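# Suction arm places long carton flat between two short cartons

## Task

Pick up the long carton and lay it flat in the space between the two short cartons, centered in that space and with the same face on top as it had at the start; the two short cartons must be left as they were found, the carton must stay put without the robot supporting it, and the robot must release it and withdraw.

## Robot and tools

Robot: one six-joint arm (waist, shoulder, elbow, forearm roll, wrist pitch, wrist roll) ending in a vacuum tool with four suction cups on two air channels. The reference point is the cup point: the middle of the four cup rims when nothing touches them. Cups point along the cup point's +z axis. In the cup point's own axes the cups are at x = -35 and +35 mm, with channel a's pair at y = -70 mm and channel b's pair at y = +70 mm; the tool body reaches 148 mm to either side along y. Each cup is 36 mm wide.

Frames: the state line reports end_effector_position (metres) and end_effector_quat_wxyz in the scene frame. Its origin lies on the table surface below the arm base, +z is up, and +y is to the left when facing along +x. The base may sit slightly tilted, and the printed position gets less accurate at long reach.

execute_actions takes "actions", a list holding zero or one item, plus optional "pictures" (boolean). An empty list only reports the state. An item {"steps": n} with no rows is a wait of up to 300 control steps (1/30 s each), counted from the previous result, so thinking time is included. An item {"rows": [...], "steps": n} runs up to 15 steps; each row covers one step and the final row repeats if rows run out. A refused call sends nothing.

A row is one list of 8 numbers, each in [-1, 1], for the single arm: dx, dy, dz, rx, ry, rz, suction_a, suction_b. The first six are an offset, not a pose: a target for the cup point measured from its pose in the most recent result that showed it (or from where the robot is when the action begins, if no such result exists yet or for later calls within one reply). They are expressed in the cup point's own axes, not the scene frame. Every row is counted from that same base pose, not from the row before. Scale: 1.0 equals 0.6 m for dx, dy, dz and 180 degrees for rotation; rx, ry, rz form a single rotation vector. All zeros therefore pulls the arm back to the base pose; it is not a pause.

suction_a and suction_b set each channel's vacuum as a fraction of full (+1, about 75 kPa under ambient). Values of 0.01 or less switch a channel off. A channel keeps its last setting.

move takes "target" (one 8-number row with the same meaning and reference as above) and optional "speed" in m/s, 0.002 to 0.5, default 0.25; rotation is capped at twice that in rad/s. It drives the cup point along a straight path of 0.5 to 10 s (longer paths are cut off at 10 s), turning the short way. Suction values are sent at the start and not awaited. It does not avoid obstacles, and the real cup point may lag, drift, or overshoot the speed, notably with a nearly straight arm. Its result adds a "move:" line: done (resting near target), or off_target, moving, held, fault, plus which limits applied (paced = pose clipped; held = a check blocked some steps, after which motion may jump fast) and the remaining distance.

wait takes "seconds" (0 to 10) and lets the scene run with no new command; the arm just heads to its last clipped pose.

zoom_image takes "camera" (cam_head_left, cam_head_right or cam_wrist) and "region" [x0, y0, x1, y1] in pixels from the top-left corner, at most 504 by 504, and returns a closer view of that camera's last image. Head cameras are 504x504, the wrist fisheye 616x616; calibration data is given per camera.

Replying without any tool call also ends things.

Motion limits: each control step the commanded pose is clipped to within 70 mm and 16 degrees of the measured pose, so a distant target needs several actions; check the reported pose and send the remainder. Position wins over orientation when both cannot be met. A "Hand target" line shows where the controller is heading. "pose unreachable" and HELD mark steps altered or blocked by the clearance check (the base mount counts as arm).

Gripping: switch a channel on and press both its cups fully onto a smooth flat face, away from edges, seams or holes. If one cup of an active channel covers nothing, that channel steals all pump flow and the other loses vacuum. suction_measured_a/b show the reached vacuum (near 0 means no seal; on a sealed surface roughly 0.17 below command, 0.27 with both on). part_present_a/b turn 1 at 0.54 and back to 0 below 0.49. Vacuum shortens the cups by up to about 12 mm and can lift an object off its support. To release, lower the carton onto its support, turn both channels off, then back away at least 15 mm. A cup sealed on the table pins the tool; turn that channel off.

Avoid: pushing past contact (the arm is stiff), since joint torque at its load limit (152 N m for waist, shoulder, elbow; 38 N m for wrist joints) or 150 N external force triggers a 10 s stop that drops the rest of the call. Approach slowly near contact. Don't drop, slam or drag the carton, disturb the short cartons, or knock anything off the table. Holding loads heats motors; a MOTOR HOT warning precedes a braking OVER-TEMPERATURE FAULT. Loose items may occasionally get nudged by outside pushes.

Each tool is called after "Request:" by a JSON object that holds its "fn" and its "kwargs".

## Session

Request:
{"fn": "execute_actions", "kwargs": {"actions": []}}

Scene clock: 0.00 s of 6000.00 s.
end_effector_position=(+0.4966, +0.0125, +0.4426) suction_measured_a=0.01 part_present_a=0 suction_measured_b=0.01 part_present_b=0 end_effector_quat_wxyz=(+0.003, +0.698, +0.716, -0.000)
Joint positions: [ 0.263  0.132  0.191  0.001 -1.634 -1.833]
Joint velocities: [-0.001 -0.001  0.    -0.001 -0.     0.   ]
Hand target: +0.497, +0.013, +0.443; +0.003, +0.698, +0.716, -0.000
camera_calibration (this result's frames):
cam_wrist: T_world_to_cam=[[-0.997, -0.029907, -0.071397, 0.540811], [-0.0662563, 0.806631, 0.587331, -0.196691], [0.0400257, 0.590299, -0.806192, 0.468976], [0, 0, 0, 1]] pos_world=[0.507385, -0.102005, 0.53222]

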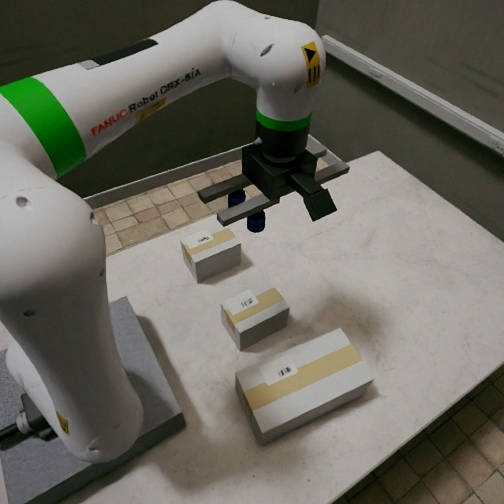

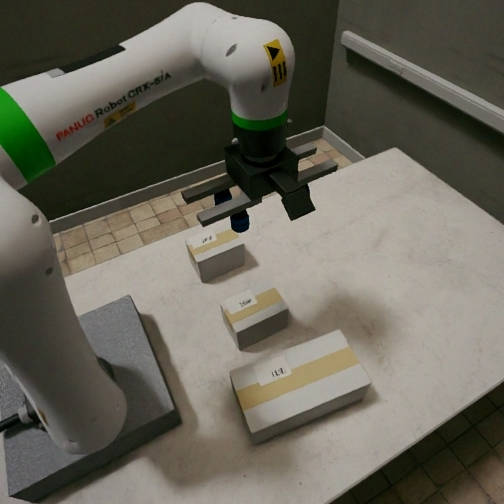

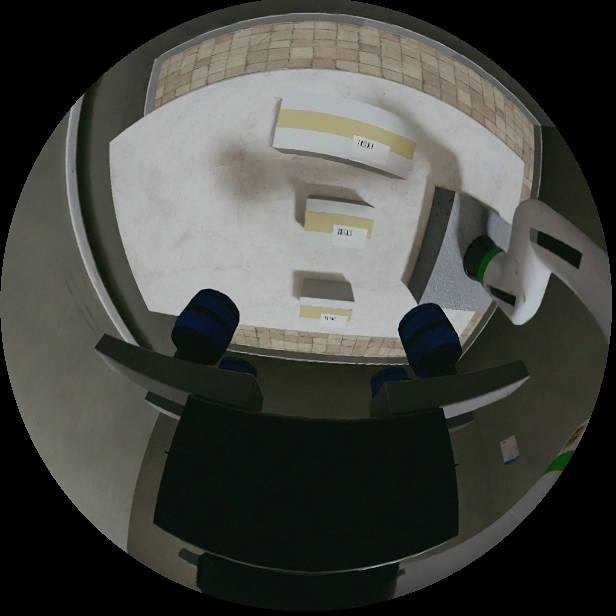

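Request:
{"fn": "zoom_image", "kwargs": {"camera": "cam_head_left", "region": [150, 200, 400, 460]}}

Request:
{"fn": "move", "kwargs": {"target": [-0.402,-0.097,0.45,0,0,0.053,0,0]}}

Region (150, 200, 400, 460) of cam_head_left's 504x504 image, scaled by 1.938, with more detail than that image has; it fills the left 485 columns of this view, and the rest is white.

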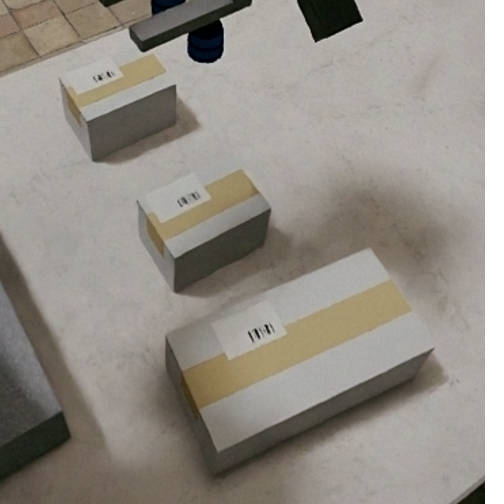

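Scene clock: 6.03 s of 6000.00 s.
end_effector_position=(+0.4459, -0.2301, +0.1727) suction_measured_a=0.01 part_present_a=0 suction_measured_b=0.01 part_present_b=0 end_effector_quat_wxyz=(+0.002, +0.755, +0.656, +0.001)
Joint positions: [-0.239  0.303 -0.259  0.001 -1.012 -1.498]
Joint velocities: [-0.001  0.002  0.002  0.     0.003  0.001]
Hand target: +0.446, -0.230, +0.173; +0.002, +0.755, +0.656, +0.001
Off the commanded pose: 0.001 m, 0 deg.
After step 90, 1.03 s passed at rest.
move: done
camera_calibration (this result's frames):
cam_wrist: T_world_to_cam=[[-0.988272, 0.135132, -0.0711148, 0.497812], [0.06762, 0.804833, 0.589637, 0.0935891], [0.136915, 0.577913, -0.804532, 0.350299], [0, 0, 0, 1]] pos_world=[0.437684, -0.345036, 0.262045]

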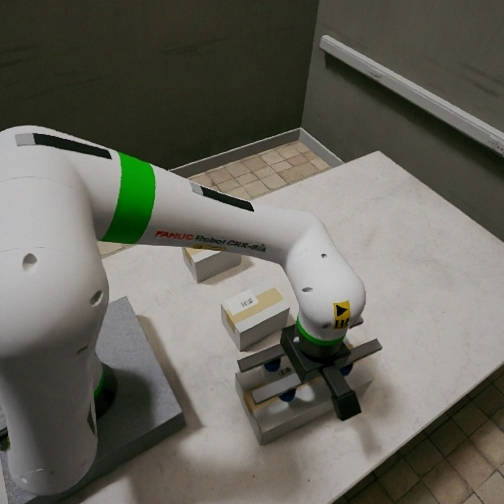

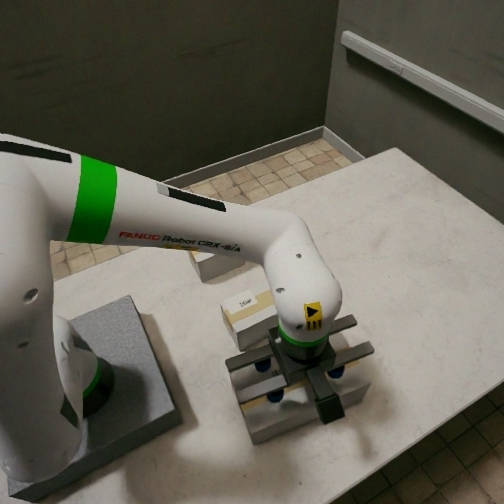

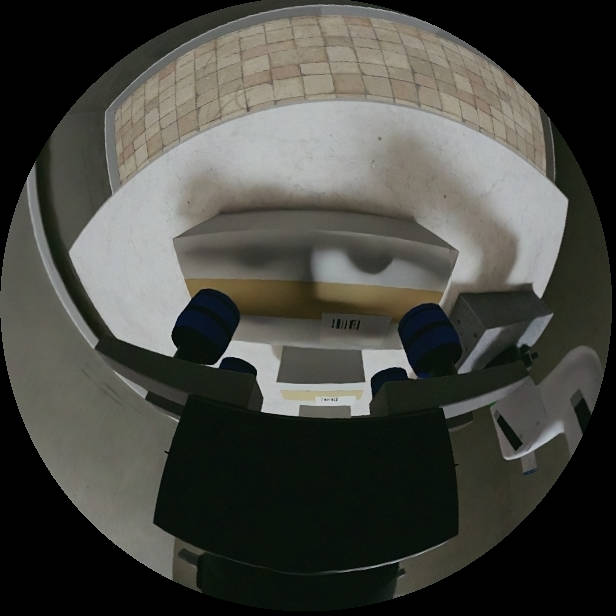

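Request:
{"fn": "move", "kwargs": {"target": [0.005,0.013,0.122,0,0,0,1,1], "speed": 0.04}}

Scene clock: 9.23 s of 6000.00 s.
end_effector_position=(+0.4545, -0.2282, +0.0996) suction_measured_a=0.38 part_present_a=0 suction_measured_b=0.38 part_present_b=0 end_effector_quat_wxyz=(+0.002, +0.755, +0.656, +0.001)
Joint positions: [-0.232  0.428 -0.295  0.001 -0.853 -1.505]
Joint velocities: [-0.     0.001 -0.001 -0.001  0.002 -0.   ]
Hand target: +0.455, -0.228, +0.100; +0.002, +0.755, +0.656, +0.001
Off the commanded pose: 0.000 m, 0 deg.
move: done
camera_calibration (this result's frames):
cam_wrist: T_world_to_cam=[[-0.988303, 0.13499, -0.0709499, 0.500791], [0.0675783, 0.804739, 0.58977, 0.134666], [0.136709, 0.578077, -0.804449, 0.289348], [0, 0, 0, 1]] pos_world=[0.446277, -0.343238, 0.188875]

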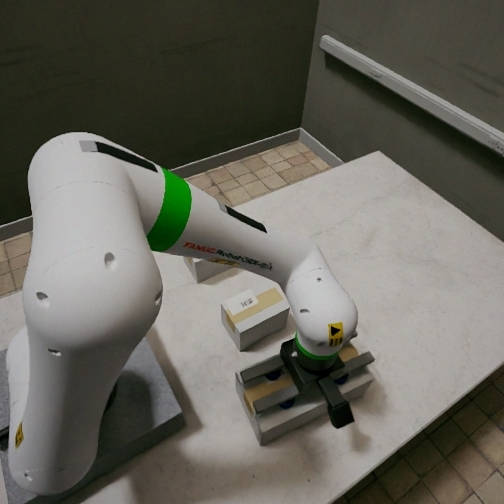

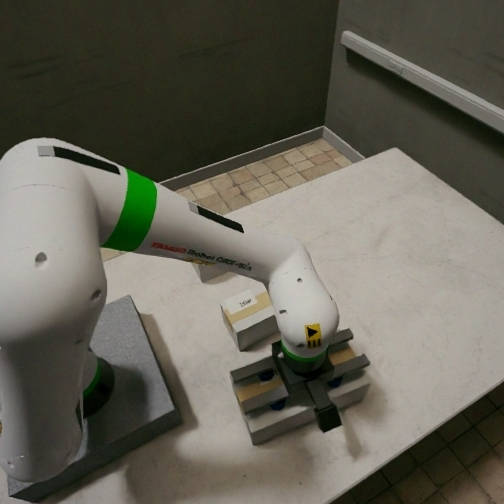

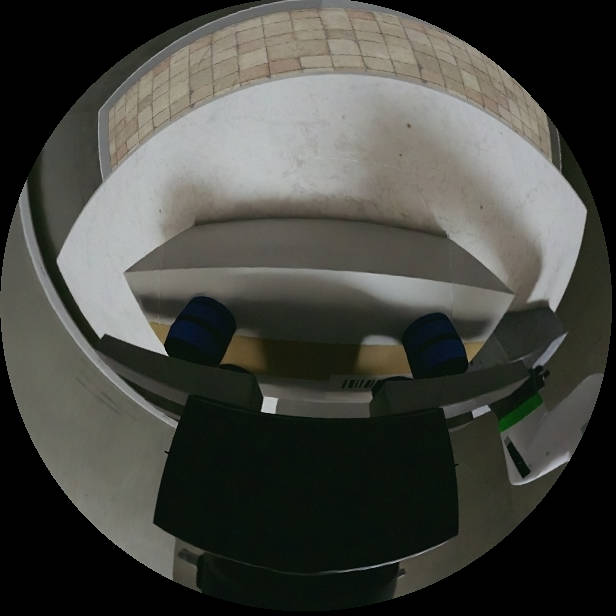

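Request:
{"fn": "move", "kwargs": {"target": [0,0,-0.2,0,0,0,1,1], "speed": 0.12}}

Request:
{"fn": "move", "kwargs": {"target": [0.59,-0.078,0,0,0,-0.027,1,1], "speed": 0.2}}

Request:
{"fn": "move", "kwargs": {"target": [0,0,0.03,0,0,0,1,1], "speed": 0.04}}

Request:
{"fn": "zoom_image", "kwargs": {"camera": "cam_wrist", "region": [150, 100, 490, 300]}}

Scene clock: 13.57 s of 6000.00 s.
end_effector_position=(+0.4537, -0.2282, +0.2194) suction_measured_a=0.91 part_present_a=1 suction_measured_b=0.91 part_present_b=1 end_effector_quat_wxyz=(+0.002, +0.755, +0.656, +0.001)
Joint positions: [-0.232  0.261 -0.19   0.001 -1.124 -1.505]
Joint velocities: [ 0.002 -0.002  0.001 -0.001 -0.003  0.   ]
Hand target: +0.454, -0.228, +0.220; +0.002, +0.755, +0.656, +0.001
Off the commanded pose: 0.000 m, 0 deg.
move: done
camera_calibration (this result's frames):
cam_wrist: T_world_to_cam=[[-0.988259, 0.135352, -0.0708833, 0.508541], [0.0679533, 0.804888, 0.589524, 0.0638816], [0.136846, 0.577785, -0.804635, 0.385746], [0, 0, 0, 1]] pos_world=[0.445441, -0.343128, 0.308772]

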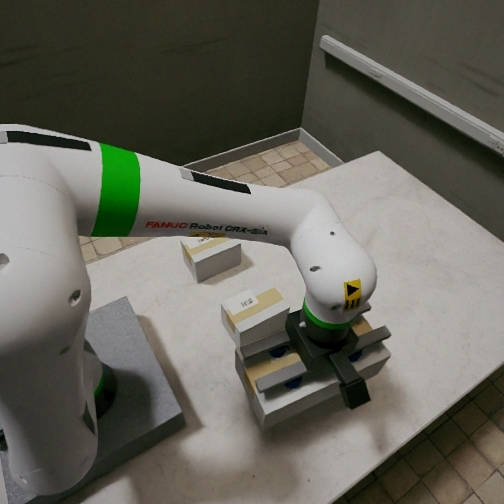

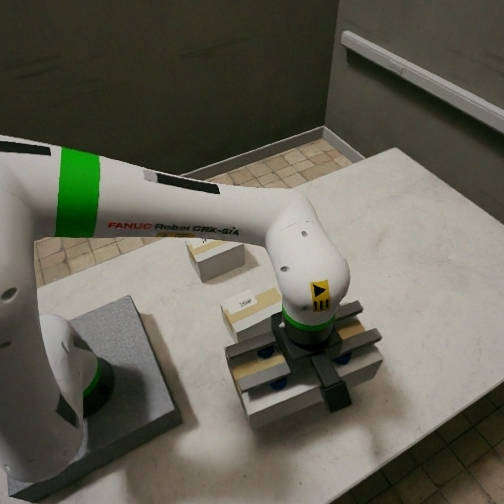

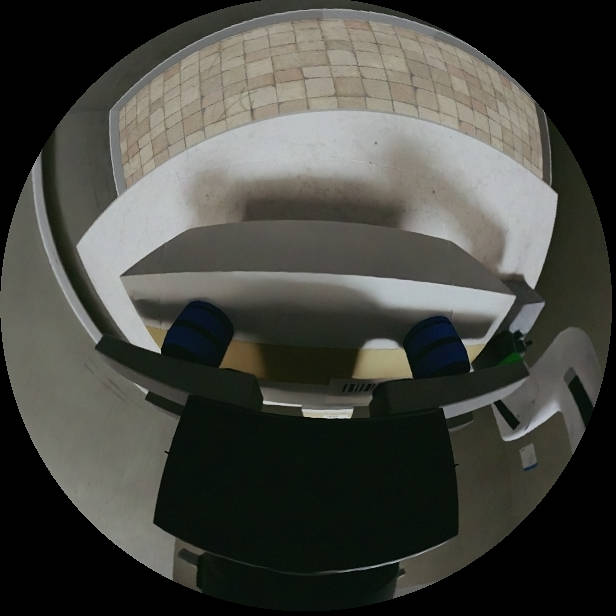

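Scene clock: 15.80 s of 6000.00 s.
end_effector_position=(+0.4577, +0.1281, +0.2188) suction_measured_a=0.91 part_present_a=1 suction_measured_b=0.91 part_present_b=1 end_effector_quat_wxyz=(+0.004, +0.726, +0.687, -0.000)
Joint positions: [ 0.524  0.185 -0.284  0.001 -1.106 -2.176]
Joint velocities: [ 0.002  0.002  0.001  0.     0.    -0.002]
Hand target: +0.458, +0.128, +0.219; +0.004, +0.726, +0.687, -0.000
Off the commanded pose: 0.001 m, 0 deg.
move: done
camera_calibration (this result's frames):
cam_wrist: T_world_to_cam=[[-0.996087, 0.0509361, -0.0722271, 0.47895], [-0.00116345, 0.809594, 0.586989, -0.191159], [0.0883735, 0.584776, -0.806367, 0.200524], [0, 0, 0, 1]] pos_world=[0.459132, 0.0131038, 0.308497]

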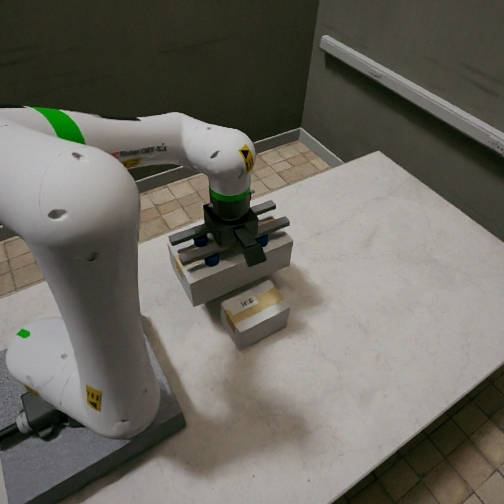

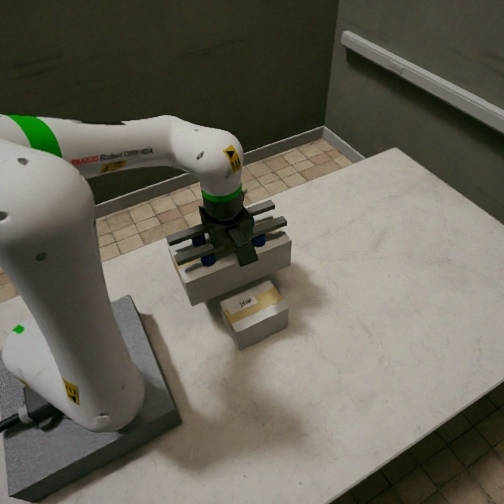

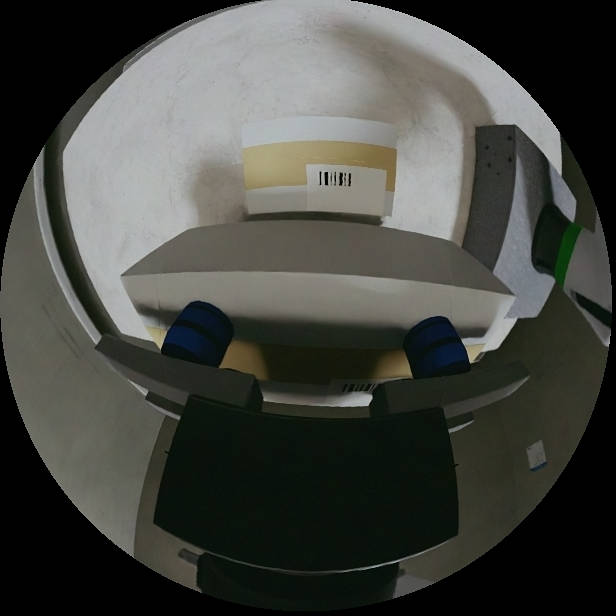

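Scene clock: 16.57 s of 6000.00 s.
end_effector_position=(+0.4578, +0.1280, +0.2009) suction_measured_a=0.91 part_present_a=1 suction_measured_b=0.91 part_present_b=1 end_effector_quat_wxyz=(+0.004, +0.726, +0.687, -0.000)
Joint positions: [ 0.524  0.207 -0.305  0.001 -1.063 -2.176]
Joint velocities: [-0.     0.003 -0.001  0.     0.004  0.   ]
Hand target: +0.458, +0.128, +0.201; +0.004, +0.726, +0.687, -0.000
Off the commanded pose: 0.000 m, 0 deg.
move: done
camera_calibration (this result's frames):
cam_wrist: T_world_to_cam=[[-0.996086, 0.0509204, -0.072254, 0.47779], [-0.00119155, 0.809598, 0.586983, -0.180603], [0.0883861, 0.584772, -0.806368, 0.186104], [0, 0, 0, 1]] pos_world=[0.459255, 0.0130584, 0.290602]

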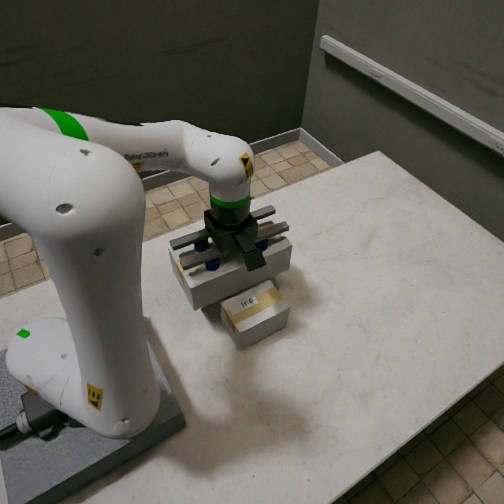

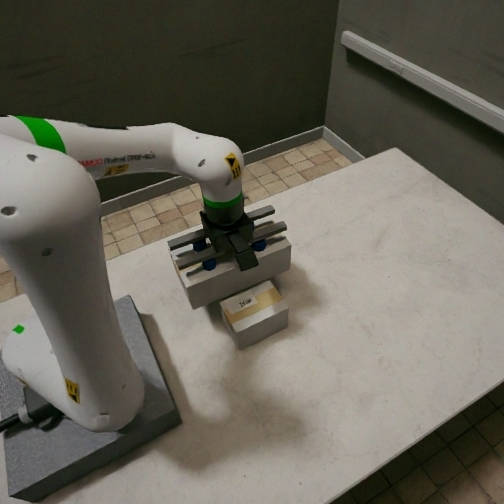

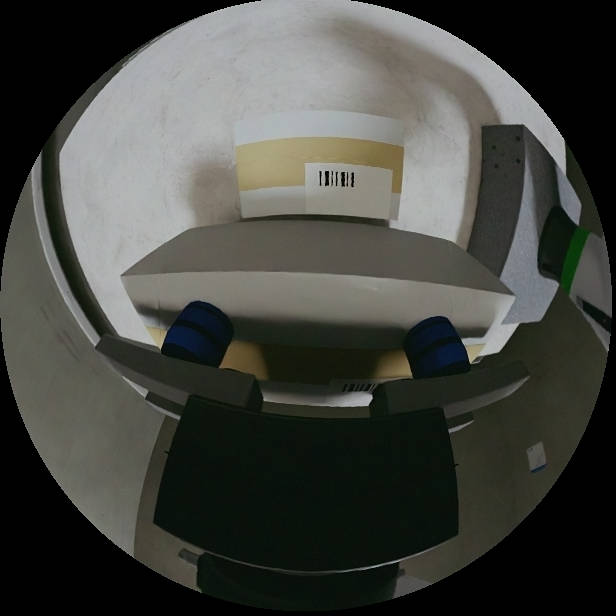

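Region (150, 100, 490, 300) of cam_wrist's 616x616 image, scaled by 1.482, with more detail than that image has; it fills the top 296 rows of this view, and the rest is white.

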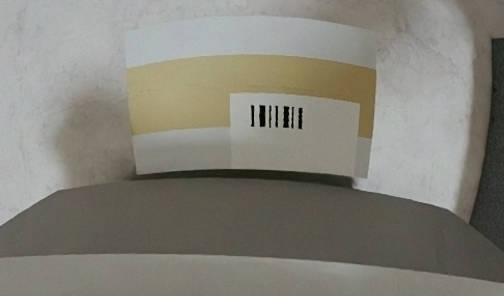

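Gap is about 3 mm on the left and 8 mm on the right, so I'll rotate about 1.8°, shift +3 mm in x, and lower.

Request:
{"fn": "move", "kwargs": {"target": [0,0.005,0,0,0,-0.01,1,1], "speed": 0.03}}

Request:
{"fn": "move", "kwargs": {"target": [0,0,0.179,0,0,0,1,1], "speed": 0.03}}

Request:
{"fn": "execute_actions", "kwargs": {"actions": [{"rows":[[0,0,0,0,0,0,0,0]]}], "pictures": false}}

Request:
{"fn": "move", "kwargs": {"target": [0,0,-0.35,0,0,0,0,0], "speed": 0.15}}

Scene clock: 20.10 s of 6000.00 s.
end_effector_position=(+0.4608, +0.1279, +0.2009) suction_measured_a=0.91 part_present_a=1 suction_measured_b=0.91 part_present_b=1 end_effector_quat_wxyz=(+0.003, +0.716, +0.698, -0.000)
Joint positions: [ 0.52   0.213 -0.297  0.001 -1.065 -2.141]
Joint velocities: [-0.     0.     0.002  0.     0.002  0.005]
Hand target: +0.461, +0.128, +0.201; +0.004, +0.716, +0.699, -0.000
Off the commanded pose: 0.000 m, 0 deg.
move: done
camera_calibration (this result's frames):
cam_wrist: T_world_to_cam=[[-0.9972, 0.0199547, -0.0720642, 0.485169], [-0.0262203, 0.809231, 0.586905, -0.168886], [0.0700282, 0.587152, -0.806442, 0.194111], [0, 0, 0, 1]] pos_world=[0.465789, 0.0130137, 0.290623]

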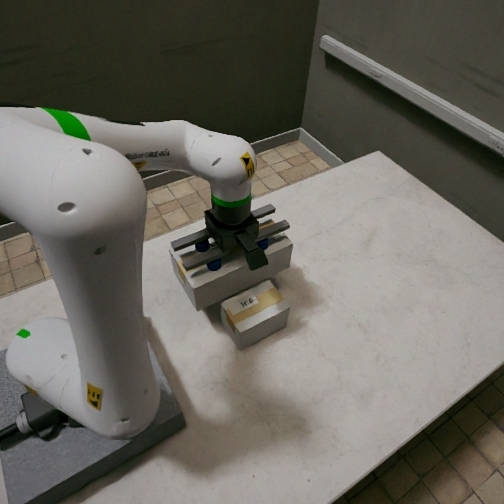

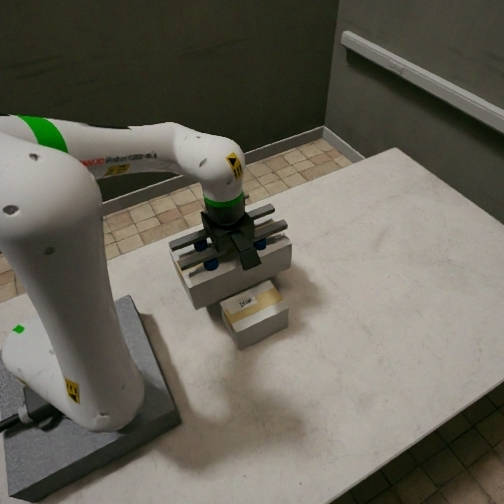

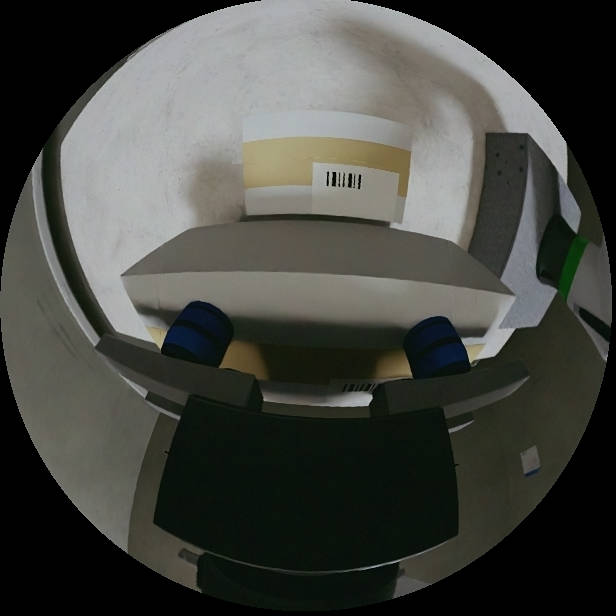

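Scene clock: 23.97 s of 6000.00 s.
end_effector_position=(+0.4614, +0.1277, +0.0937) suction_measured_a=0.91 part_present_a=1 suction_measured_b=0.91 part_present_b=1 end_effector_quat_wxyz=(+0.003, +0.716, +0.698, -0.000)
Joint positions: [ 0.52   0.378 -0.386  0.001 -0.811 -2.141]
Joint velocities: [ 0.001  0.002 -0.001  0.001  0.002  0.   ]
Hand target: +0.461, +0.128, +0.094; +0.003, +0.716, +0.698, -0.000
Off the commanded pose: 0.000 m, 0 deg.
move: done
camera_calibration (this result's frames):
cam_wrist: T_world_to_cam=[[-0.99721, 0.0197322, -0.0719988, 0.478152], [-0.0263788, 0.809087, 0.587096, -0.105686], [0.0698381, 0.587357, -0.806309, 0.107777], [0, 0, 0, 1]] pos_world=[0.466503, 0.0127706, 0.183376]

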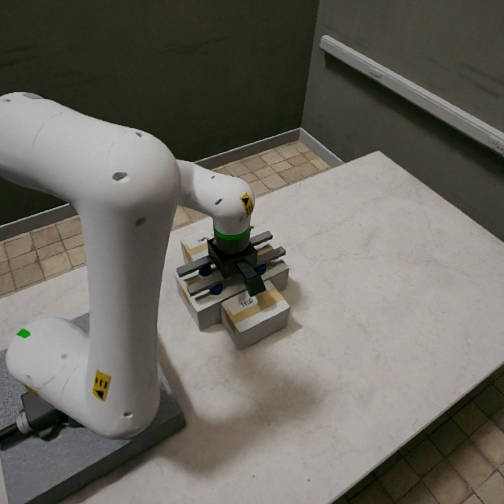

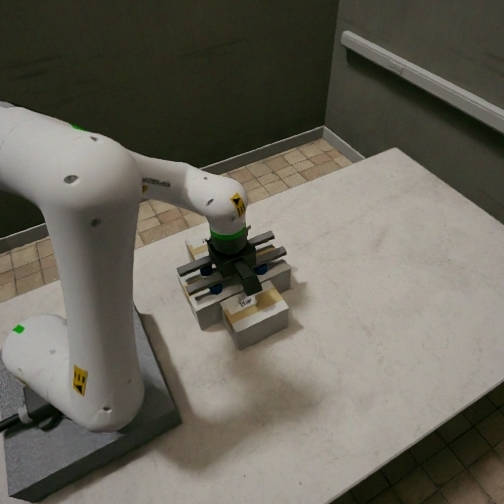

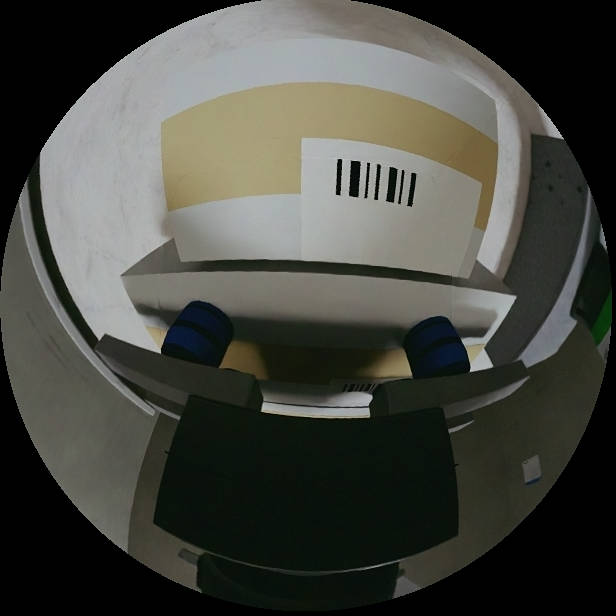

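Scene clock: 24.47 s of 6000.00 s.
end_effector_position=(+0.4615, +0.1277, +0.0938) suction_measured_a=0.01 part_present_a=0 suction_measured_b=0.01 part_present_b=0 end_effector_quat_wxyz=(+0.003, +0.716, +0.698, +0.000)
Joint positions: [ 0.52   0.378 -0.386  0.001 -0.811 -2.141]
Joint velocities: [ 0.001 -0.001 -0.    -0.002  0.001 -0.   ]
Hand target: +0.461, +0.128, +0.094; +0.003, +0.716, +0.698, -0.000
Off the commanded pose: 0.000 m, 0 deg.
Steps of this call (steps 1 to 15: all 15 steps of this action). Readings (end_effector_position | what the end effector reports):
1: (+0.4614, +0.1277, +0.0937) | suction_measured_a=0.71 part_present_a=1 suction_measured_b=0.71 part_present_b=1
2: (+0.4615, +0.1277, +0.0937) | suction_measured_a=0.10 part_present_a=0 suction_measured_b=0.11 part_present_b=0
4: (+0.4617, +0.1277, +0.0938) | suction_measured_a=0.01 part_present_a=0 suction_measured_b=0.01 part_present_b=0
8: (+0.4616, +0.1277, +0.0938) | suction_measured_a=0.01 part_present_a=0 suction_measured_b=0.01 part_present_b=0
15: the state above

Scene clock: 26.53 s of 6000.00 s.
end_effector_position=(+0.4601, +0.1282, +0.3036) suction_measured_a=0.01 part_present_a=0 suction_measured_b=0.01 part_present_b=0 end_effector_quat_wxyz=(+0.004, +0.716, +0.698, +0.000)
Joint positions: [ 0.52   0.116 -0.152  0.001 -1.307 -2.141]
Joint velocities: [ 0.001 -0.002  0.003 -0.001 -0.003 -0.   ]
Hand target: +0.460, +0.128, +0.304; +0.004, +0.716, +0.698, +0.000
Off the commanded pose: 0.001 m, 0 deg.
move: done
camera_calibration (this result's frames):
cam_wrist: T_world_to_cam=[[-0.997175, 0.0203944, -0.0722891, 0.491938], [-0.0259949, 0.80925, 0.586889, -0.229497], [0.0704692, 0.587111, -0.806434, 0.276606], [0, 0, 0, 1]] pos_world=[0.46509, 0.0132894, 0.393315]

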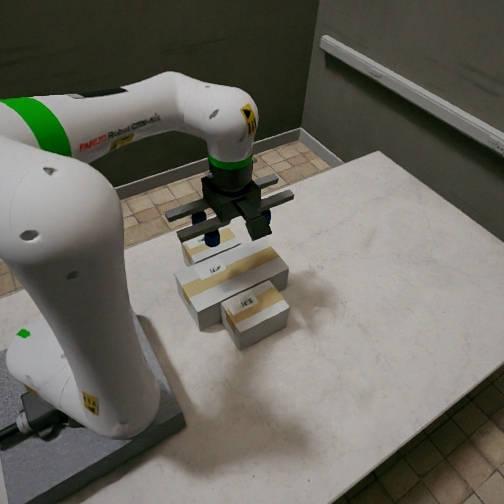

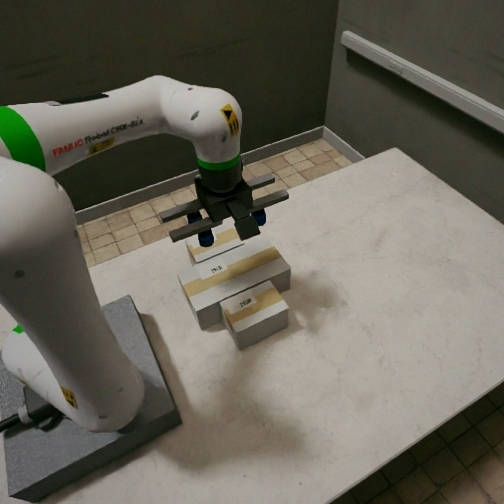

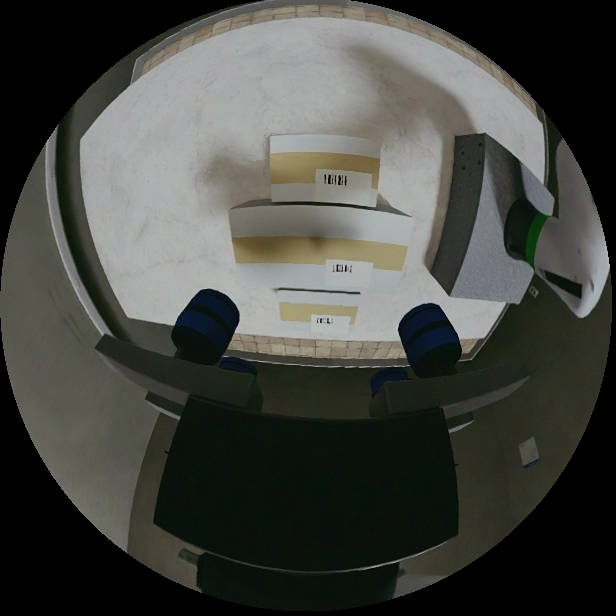

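Request:
{"fn": "finished_scene", "kwargs": {"scene": 2}}

The scene is finished: the task was done.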